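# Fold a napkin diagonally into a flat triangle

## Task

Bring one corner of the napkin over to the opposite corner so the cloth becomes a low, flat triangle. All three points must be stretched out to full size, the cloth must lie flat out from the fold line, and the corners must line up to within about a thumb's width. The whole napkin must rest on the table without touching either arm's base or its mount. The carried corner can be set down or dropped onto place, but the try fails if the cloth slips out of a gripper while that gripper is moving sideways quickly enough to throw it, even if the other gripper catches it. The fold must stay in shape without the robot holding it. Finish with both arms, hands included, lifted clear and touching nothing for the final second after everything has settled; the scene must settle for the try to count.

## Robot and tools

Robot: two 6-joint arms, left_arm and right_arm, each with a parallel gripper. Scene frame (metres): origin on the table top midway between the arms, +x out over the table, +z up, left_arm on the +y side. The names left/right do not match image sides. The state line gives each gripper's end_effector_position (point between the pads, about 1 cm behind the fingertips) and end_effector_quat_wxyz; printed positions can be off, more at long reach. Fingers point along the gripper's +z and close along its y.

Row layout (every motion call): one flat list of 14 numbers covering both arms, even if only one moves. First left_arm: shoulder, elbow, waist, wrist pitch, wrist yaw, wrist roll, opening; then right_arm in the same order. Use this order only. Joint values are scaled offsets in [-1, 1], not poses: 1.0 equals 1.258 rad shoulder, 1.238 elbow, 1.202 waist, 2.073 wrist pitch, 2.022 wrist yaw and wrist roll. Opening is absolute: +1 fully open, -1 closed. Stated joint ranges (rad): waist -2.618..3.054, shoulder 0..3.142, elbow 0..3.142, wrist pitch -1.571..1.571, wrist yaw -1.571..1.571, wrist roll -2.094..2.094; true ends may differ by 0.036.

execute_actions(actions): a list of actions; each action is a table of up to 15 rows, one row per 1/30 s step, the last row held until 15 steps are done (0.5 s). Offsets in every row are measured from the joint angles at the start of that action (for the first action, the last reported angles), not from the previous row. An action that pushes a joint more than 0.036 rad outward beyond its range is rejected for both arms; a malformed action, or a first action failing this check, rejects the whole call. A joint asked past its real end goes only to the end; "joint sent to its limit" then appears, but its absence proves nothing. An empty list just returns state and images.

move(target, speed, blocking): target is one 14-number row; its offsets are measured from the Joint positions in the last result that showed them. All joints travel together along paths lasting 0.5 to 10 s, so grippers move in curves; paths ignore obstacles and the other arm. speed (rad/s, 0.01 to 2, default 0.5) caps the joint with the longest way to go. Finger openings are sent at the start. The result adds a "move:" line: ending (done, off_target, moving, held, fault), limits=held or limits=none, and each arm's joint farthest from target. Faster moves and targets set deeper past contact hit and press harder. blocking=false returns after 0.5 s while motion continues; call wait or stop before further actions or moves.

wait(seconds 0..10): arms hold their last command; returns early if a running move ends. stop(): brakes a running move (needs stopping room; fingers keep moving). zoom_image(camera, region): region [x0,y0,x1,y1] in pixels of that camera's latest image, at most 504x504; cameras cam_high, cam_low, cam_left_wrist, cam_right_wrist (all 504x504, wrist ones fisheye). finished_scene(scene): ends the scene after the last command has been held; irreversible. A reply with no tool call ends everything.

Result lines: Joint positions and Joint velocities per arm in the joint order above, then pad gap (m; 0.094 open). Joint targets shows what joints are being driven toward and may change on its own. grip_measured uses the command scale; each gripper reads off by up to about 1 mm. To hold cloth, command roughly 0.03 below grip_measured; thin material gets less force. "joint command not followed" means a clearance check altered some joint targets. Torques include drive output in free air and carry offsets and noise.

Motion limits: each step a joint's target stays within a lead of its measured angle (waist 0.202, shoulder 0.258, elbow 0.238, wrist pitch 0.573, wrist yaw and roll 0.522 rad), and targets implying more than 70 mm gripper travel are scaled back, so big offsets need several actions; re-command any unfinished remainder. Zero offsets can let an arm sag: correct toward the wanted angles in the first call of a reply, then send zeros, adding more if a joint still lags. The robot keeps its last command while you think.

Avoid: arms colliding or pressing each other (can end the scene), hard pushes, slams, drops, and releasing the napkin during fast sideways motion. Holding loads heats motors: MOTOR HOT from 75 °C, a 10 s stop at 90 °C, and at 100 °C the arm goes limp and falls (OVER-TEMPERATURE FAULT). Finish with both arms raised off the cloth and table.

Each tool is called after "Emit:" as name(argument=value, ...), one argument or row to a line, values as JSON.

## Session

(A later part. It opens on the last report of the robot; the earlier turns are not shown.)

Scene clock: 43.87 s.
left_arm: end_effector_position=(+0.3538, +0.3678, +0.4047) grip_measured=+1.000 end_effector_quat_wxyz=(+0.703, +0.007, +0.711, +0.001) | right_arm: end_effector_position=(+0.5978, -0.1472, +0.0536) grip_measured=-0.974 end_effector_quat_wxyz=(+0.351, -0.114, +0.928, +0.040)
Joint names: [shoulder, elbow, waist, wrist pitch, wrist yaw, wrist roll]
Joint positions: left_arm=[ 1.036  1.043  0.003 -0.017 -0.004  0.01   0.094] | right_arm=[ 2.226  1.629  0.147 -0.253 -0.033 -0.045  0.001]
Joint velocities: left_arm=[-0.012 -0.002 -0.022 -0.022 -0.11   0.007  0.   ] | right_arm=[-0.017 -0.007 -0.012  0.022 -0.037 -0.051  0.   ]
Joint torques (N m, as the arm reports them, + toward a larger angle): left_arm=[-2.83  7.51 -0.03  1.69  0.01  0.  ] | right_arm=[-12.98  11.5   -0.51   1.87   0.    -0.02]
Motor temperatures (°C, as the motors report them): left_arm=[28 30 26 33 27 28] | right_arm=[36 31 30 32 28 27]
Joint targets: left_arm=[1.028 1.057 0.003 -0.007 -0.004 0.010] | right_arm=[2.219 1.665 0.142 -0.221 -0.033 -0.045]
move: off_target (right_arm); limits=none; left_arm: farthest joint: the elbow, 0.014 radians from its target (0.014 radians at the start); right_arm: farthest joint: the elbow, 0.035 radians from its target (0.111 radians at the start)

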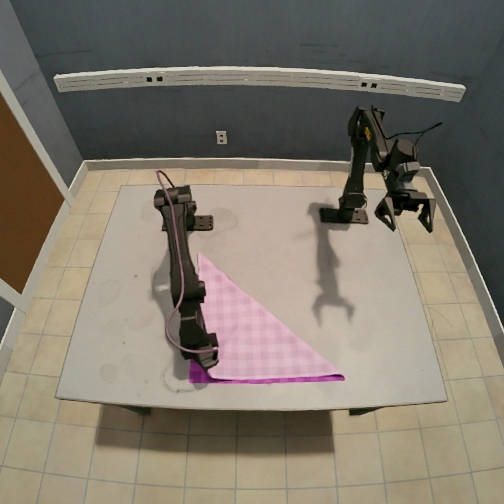

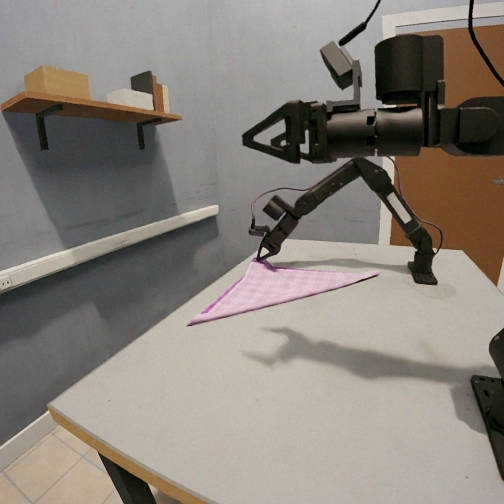

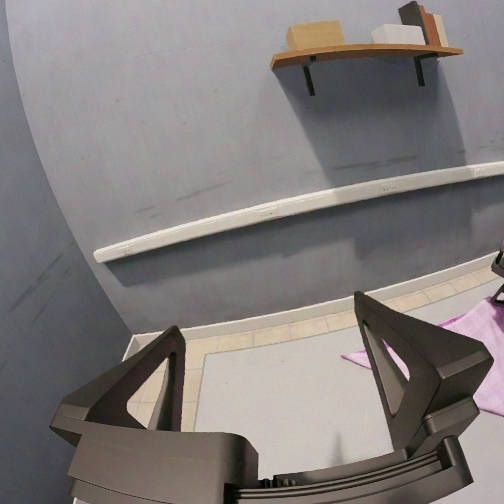

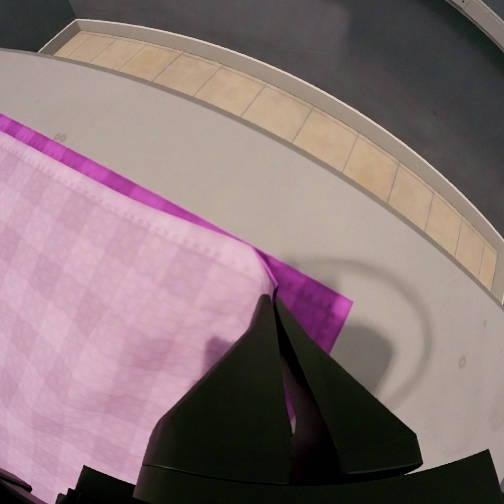

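Emit:
move(
  target=[-0.007,0.011,0,0.005,0,0,1, 0.018,0.04,-0.022,0.015,0,0,-1],
  speed=0.05,
)

Emit:
zoom_image(
  camera="cam_high",
  region=[150, 230, 370, 410],
)

Emit:
zoom_image(
  camera="cam_low",
  region=[180, 200, 400, 340],
)

Scene clock: 48.23 s.
left_arm: end_effector_position=(+0.3538, +0.3678, +0.4047) grip_measured=+1.000 end_effector_quat_wxyz=(+0.703, +0.007, +0.711, +0.001) | right_arm: end_effector_position=(+0.6028, -0.1574, +0.0462) grip_measured=-0.974 end_effector_quat_wxyz=(+0.348, -0.105, +0.931, +0.037)
Joint names: [shoulder, elbow, waist, wrist pitch, wrist yaw, wrist roll]
Joint positions: left_arm=[ 1.036  1.043  0.003 -0.017 -0.004  0.01   0.094] | right_arm=[ 2.251  1.645  0.129 -0.251 -0.033 -0.045  0.001]
Joint velocities: left_arm=[-0.012 -0.027 -0.002  0.007 -0.037 -0.022  0.   ] | right_arm=[-0.002 -0.007  0.007 -0.081  0.022  0.022  0.   ]
Joint torques (N m, as the arm reports them, + toward a larger angle): left_arm=[-2.88  7.53 -0.02  1.68  0.02  0.01] | right_arm=[-12.8   11.3   -0.74   1.84   0.    -0.02]
Motor temperatures (°C, as the motors report them): left_arm=[28 30 26 34 27 28] | right_arm=[37 31 30 33 28 27]
Joint targets: left_arm=[1.028 1.057 0.003 -0.007 -0.004 0.010] | right_arm=[2.249 1.679 0.121 -0.222 -0.033 -0.045]
move: off_target (right_arm); limits=none; left_arm: farthest joint: the elbow, 0.014 radians from its target (0.014 radians at the start); right_arm: farthest joint: the elbow, 0.033 radians from its target (0.049 radians at the start)

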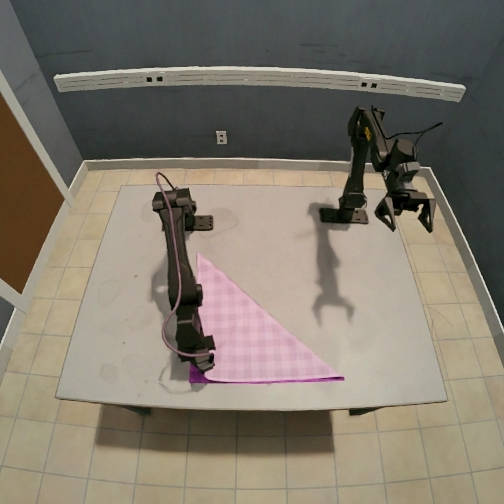

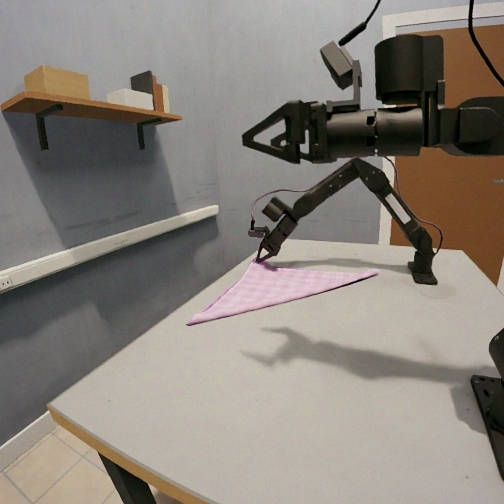

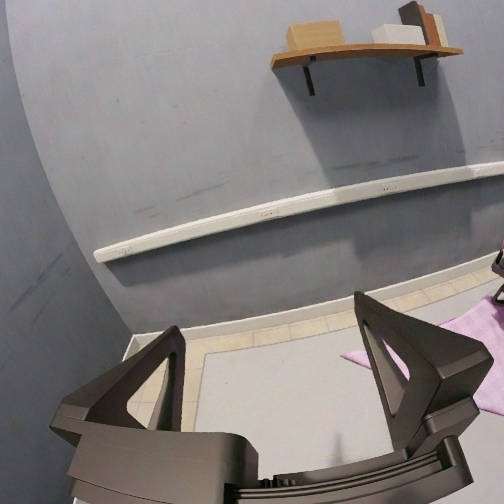

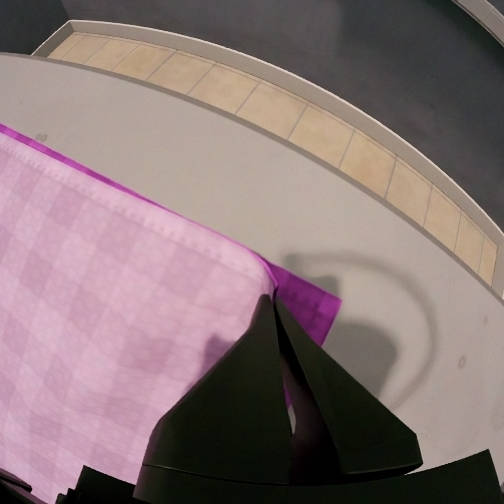

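Region (150, 230, 370, 410) of cam_high's 504x504 image, scaled by 2.291, with more detail than that image has; it fills the top 412 rows of this view, and the rest is white.

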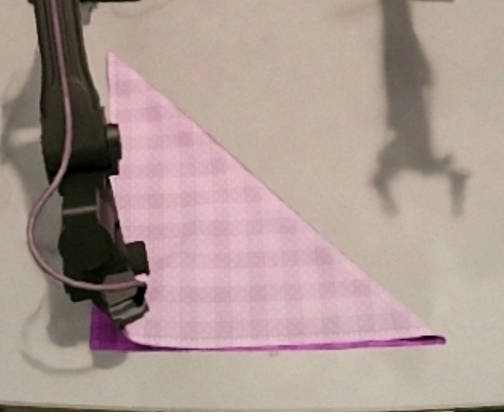

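Region (180, 200, 400, 340) of cam_low's 504x504 image, scaled by 2.291, with more detail than that image has; it fills the top 321 rows of this view, and the rest is white.

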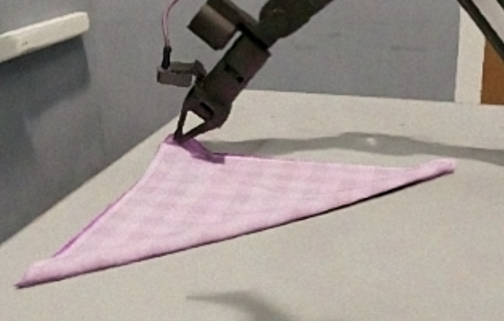

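Well aligned. Release.

Emit:
move(
  target=[-0.007,0.011,0,0.005,0,0,1, -0.005,0.02,0,0.01,0,0,1],
  speed=0.05,
)

Scene clock: 49.80 s.
left_arm: end_effector_position=(+0.3538, +0.3678, +0.4046) grip_measured=+1.000 end_effector_quat_wxyz=(+0.703, +0.007, +0.711, +0.001) | right_arm: end_effector_position=(+0.6028, -0.1574, +0.0462) grip_measured=+1.000 end_effector_quat_wxyz=(+0.348, -0.105, +0.931, +0.037)
Joint names: [shoulder, elbow, waist, wrist pitch, wrist yaw, wrist roll]
Joint positions: left_arm=[ 1.036  1.043  0.003 -0.018 -0.004  0.01   0.094] | right_arm=[ 2.251  1.645  0.129 -0.251 -0.033 -0.045  0.094]
Joint velocities: left_arm=[-0.007 -0.002 -0.017 -0.037 -0.051  0.022  0.   ] | right_arm=[ 0.007  0.002 -0.017 -0.037 -0.007 -0.007  0.   ]
Joint torques (N m, as the arm reports them, + toward a larger angle): left_arm=[-2.87  7.54  0.01  1.68  0.02  0.01] | right_arm=[-13.12  10.56   0.03   1.74   0.    -0.02]
Motor temperatures (°C, as the motors report them): left_arm=[28 30 26 34 27 28] | right_arm=[37 31 30 33 28 27]
Joint targets: left_arm=[1.028 1.057 0.003 -0.007 -0.004 0.010] | right_arm=[2.245 1.670 0.129 -0.230 -0.033 -0.045]
move: off_target (right_arm); limits=none; left_arm: farthest joint: the elbow, 0.014 radians from its target (0.014 radians at the start); right_arm: farthest joint: the elbow, 0.024 radians from its target (0.024 radians at the start)

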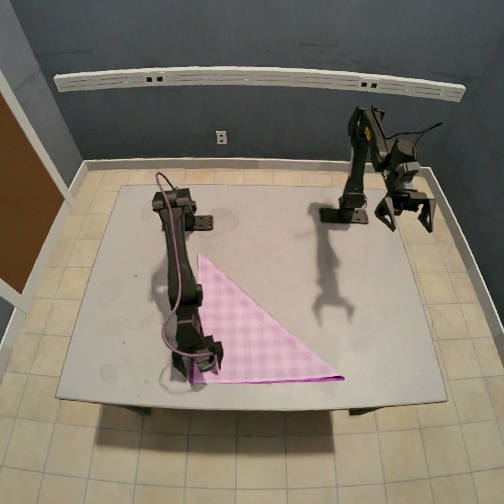

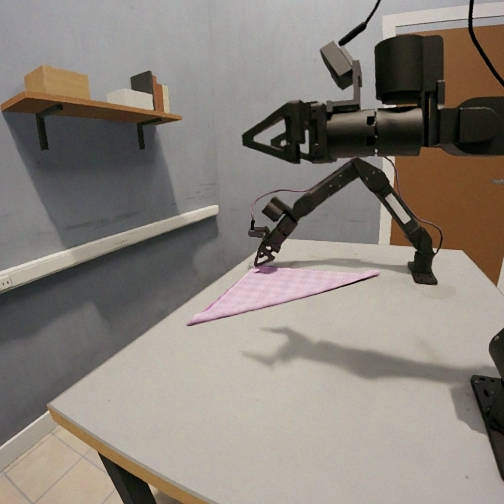

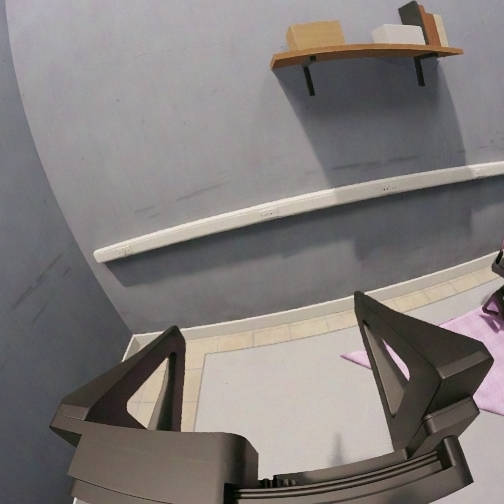

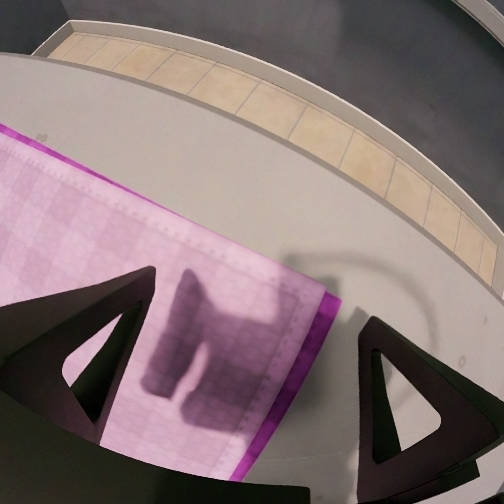

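Emit:
move(
  target=[-0.007,0.011,0,0.005,0,0,1, -0.15,0.02,0,0.01,0,0,1],
  speed=0.3,
)

Emit:
finished_scene(
  scene=1,
)

Scene clock: 51.73 s.
left_arm: end_effector_position=(+0.3538, +0.3678, +0.4046) grip_measured=+1.000 end_effector_quat_wxyz=(+0.703, +0.007, +0.711, +0.001) | right_arm: end_effector_position=(+0.6075, -0.1566, +0.1408) grip_measured=+1.000 end_effector_quat_wxyz=(+0.426, -0.103, +0.898, +0.041)
Joint names: [shoulder, elbow, waist, wrist pitch, wrist yaw, wrist roll]
Joint positions: left_arm=[ 1.036  1.043  0.003 -0.018 -0.004  0.01   0.094] | right_arm=[ 2.085  1.645  0.129 -0.247 -0.033 -0.045  0.094]
Joint velocities: left_arm=[ 0.017 -0.007 -0.037  0.051 -0.037 -0.051  0.   ] | right_arm=[-0.002 -0.002  0.002 -0.081 -0.022  0.007  0.   ]
Joint torques (N m, as the arm reports them, + toward a larger angle): left_arm=[-2.9   7.49  0.04  1.72  0.01  0.03] | right_arm=[-13.49  11.03   0.02   1.91   0.    -0.02]
Motor temperatures (°C, as the motors report them): left_arm=[28 30 26 34 27 28] | right_arm=[37 31 30 33 28 27]
Joint targets: left_arm=[1.028 1.057 0.003 -0.007 -0.004 0.010] | right_arm=[2.062 1.670 0.129 -0.230 -0.033 -0.045]
move: off_target (right_arm); limits=none; left_arm: farthest joint: the elbow, 0.014 radians from its target (0.014 radians at the start); right_arm: farthest joint: the elbow, 0.024 radians from its target (0.024 radians at the start)

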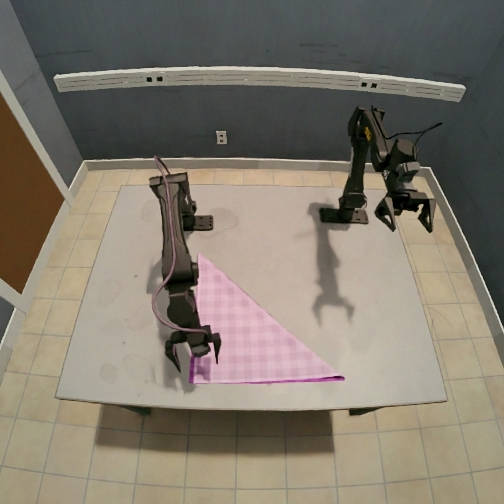

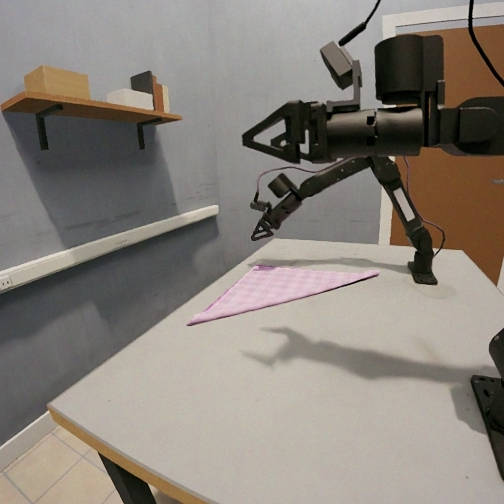

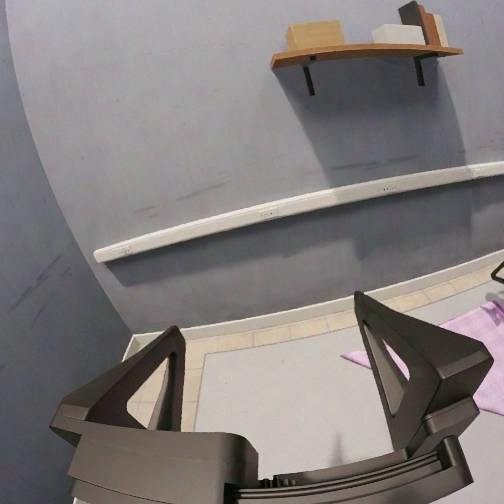

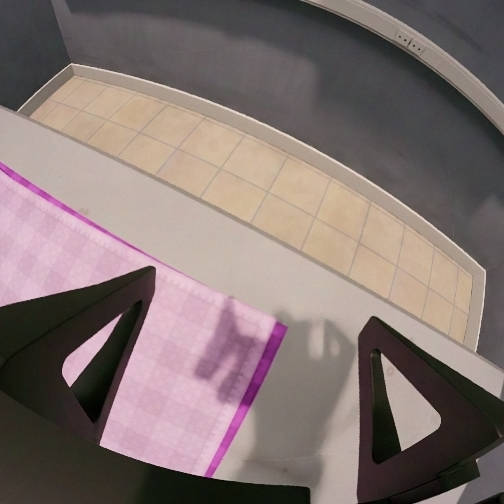

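The scene is finished: the task was done.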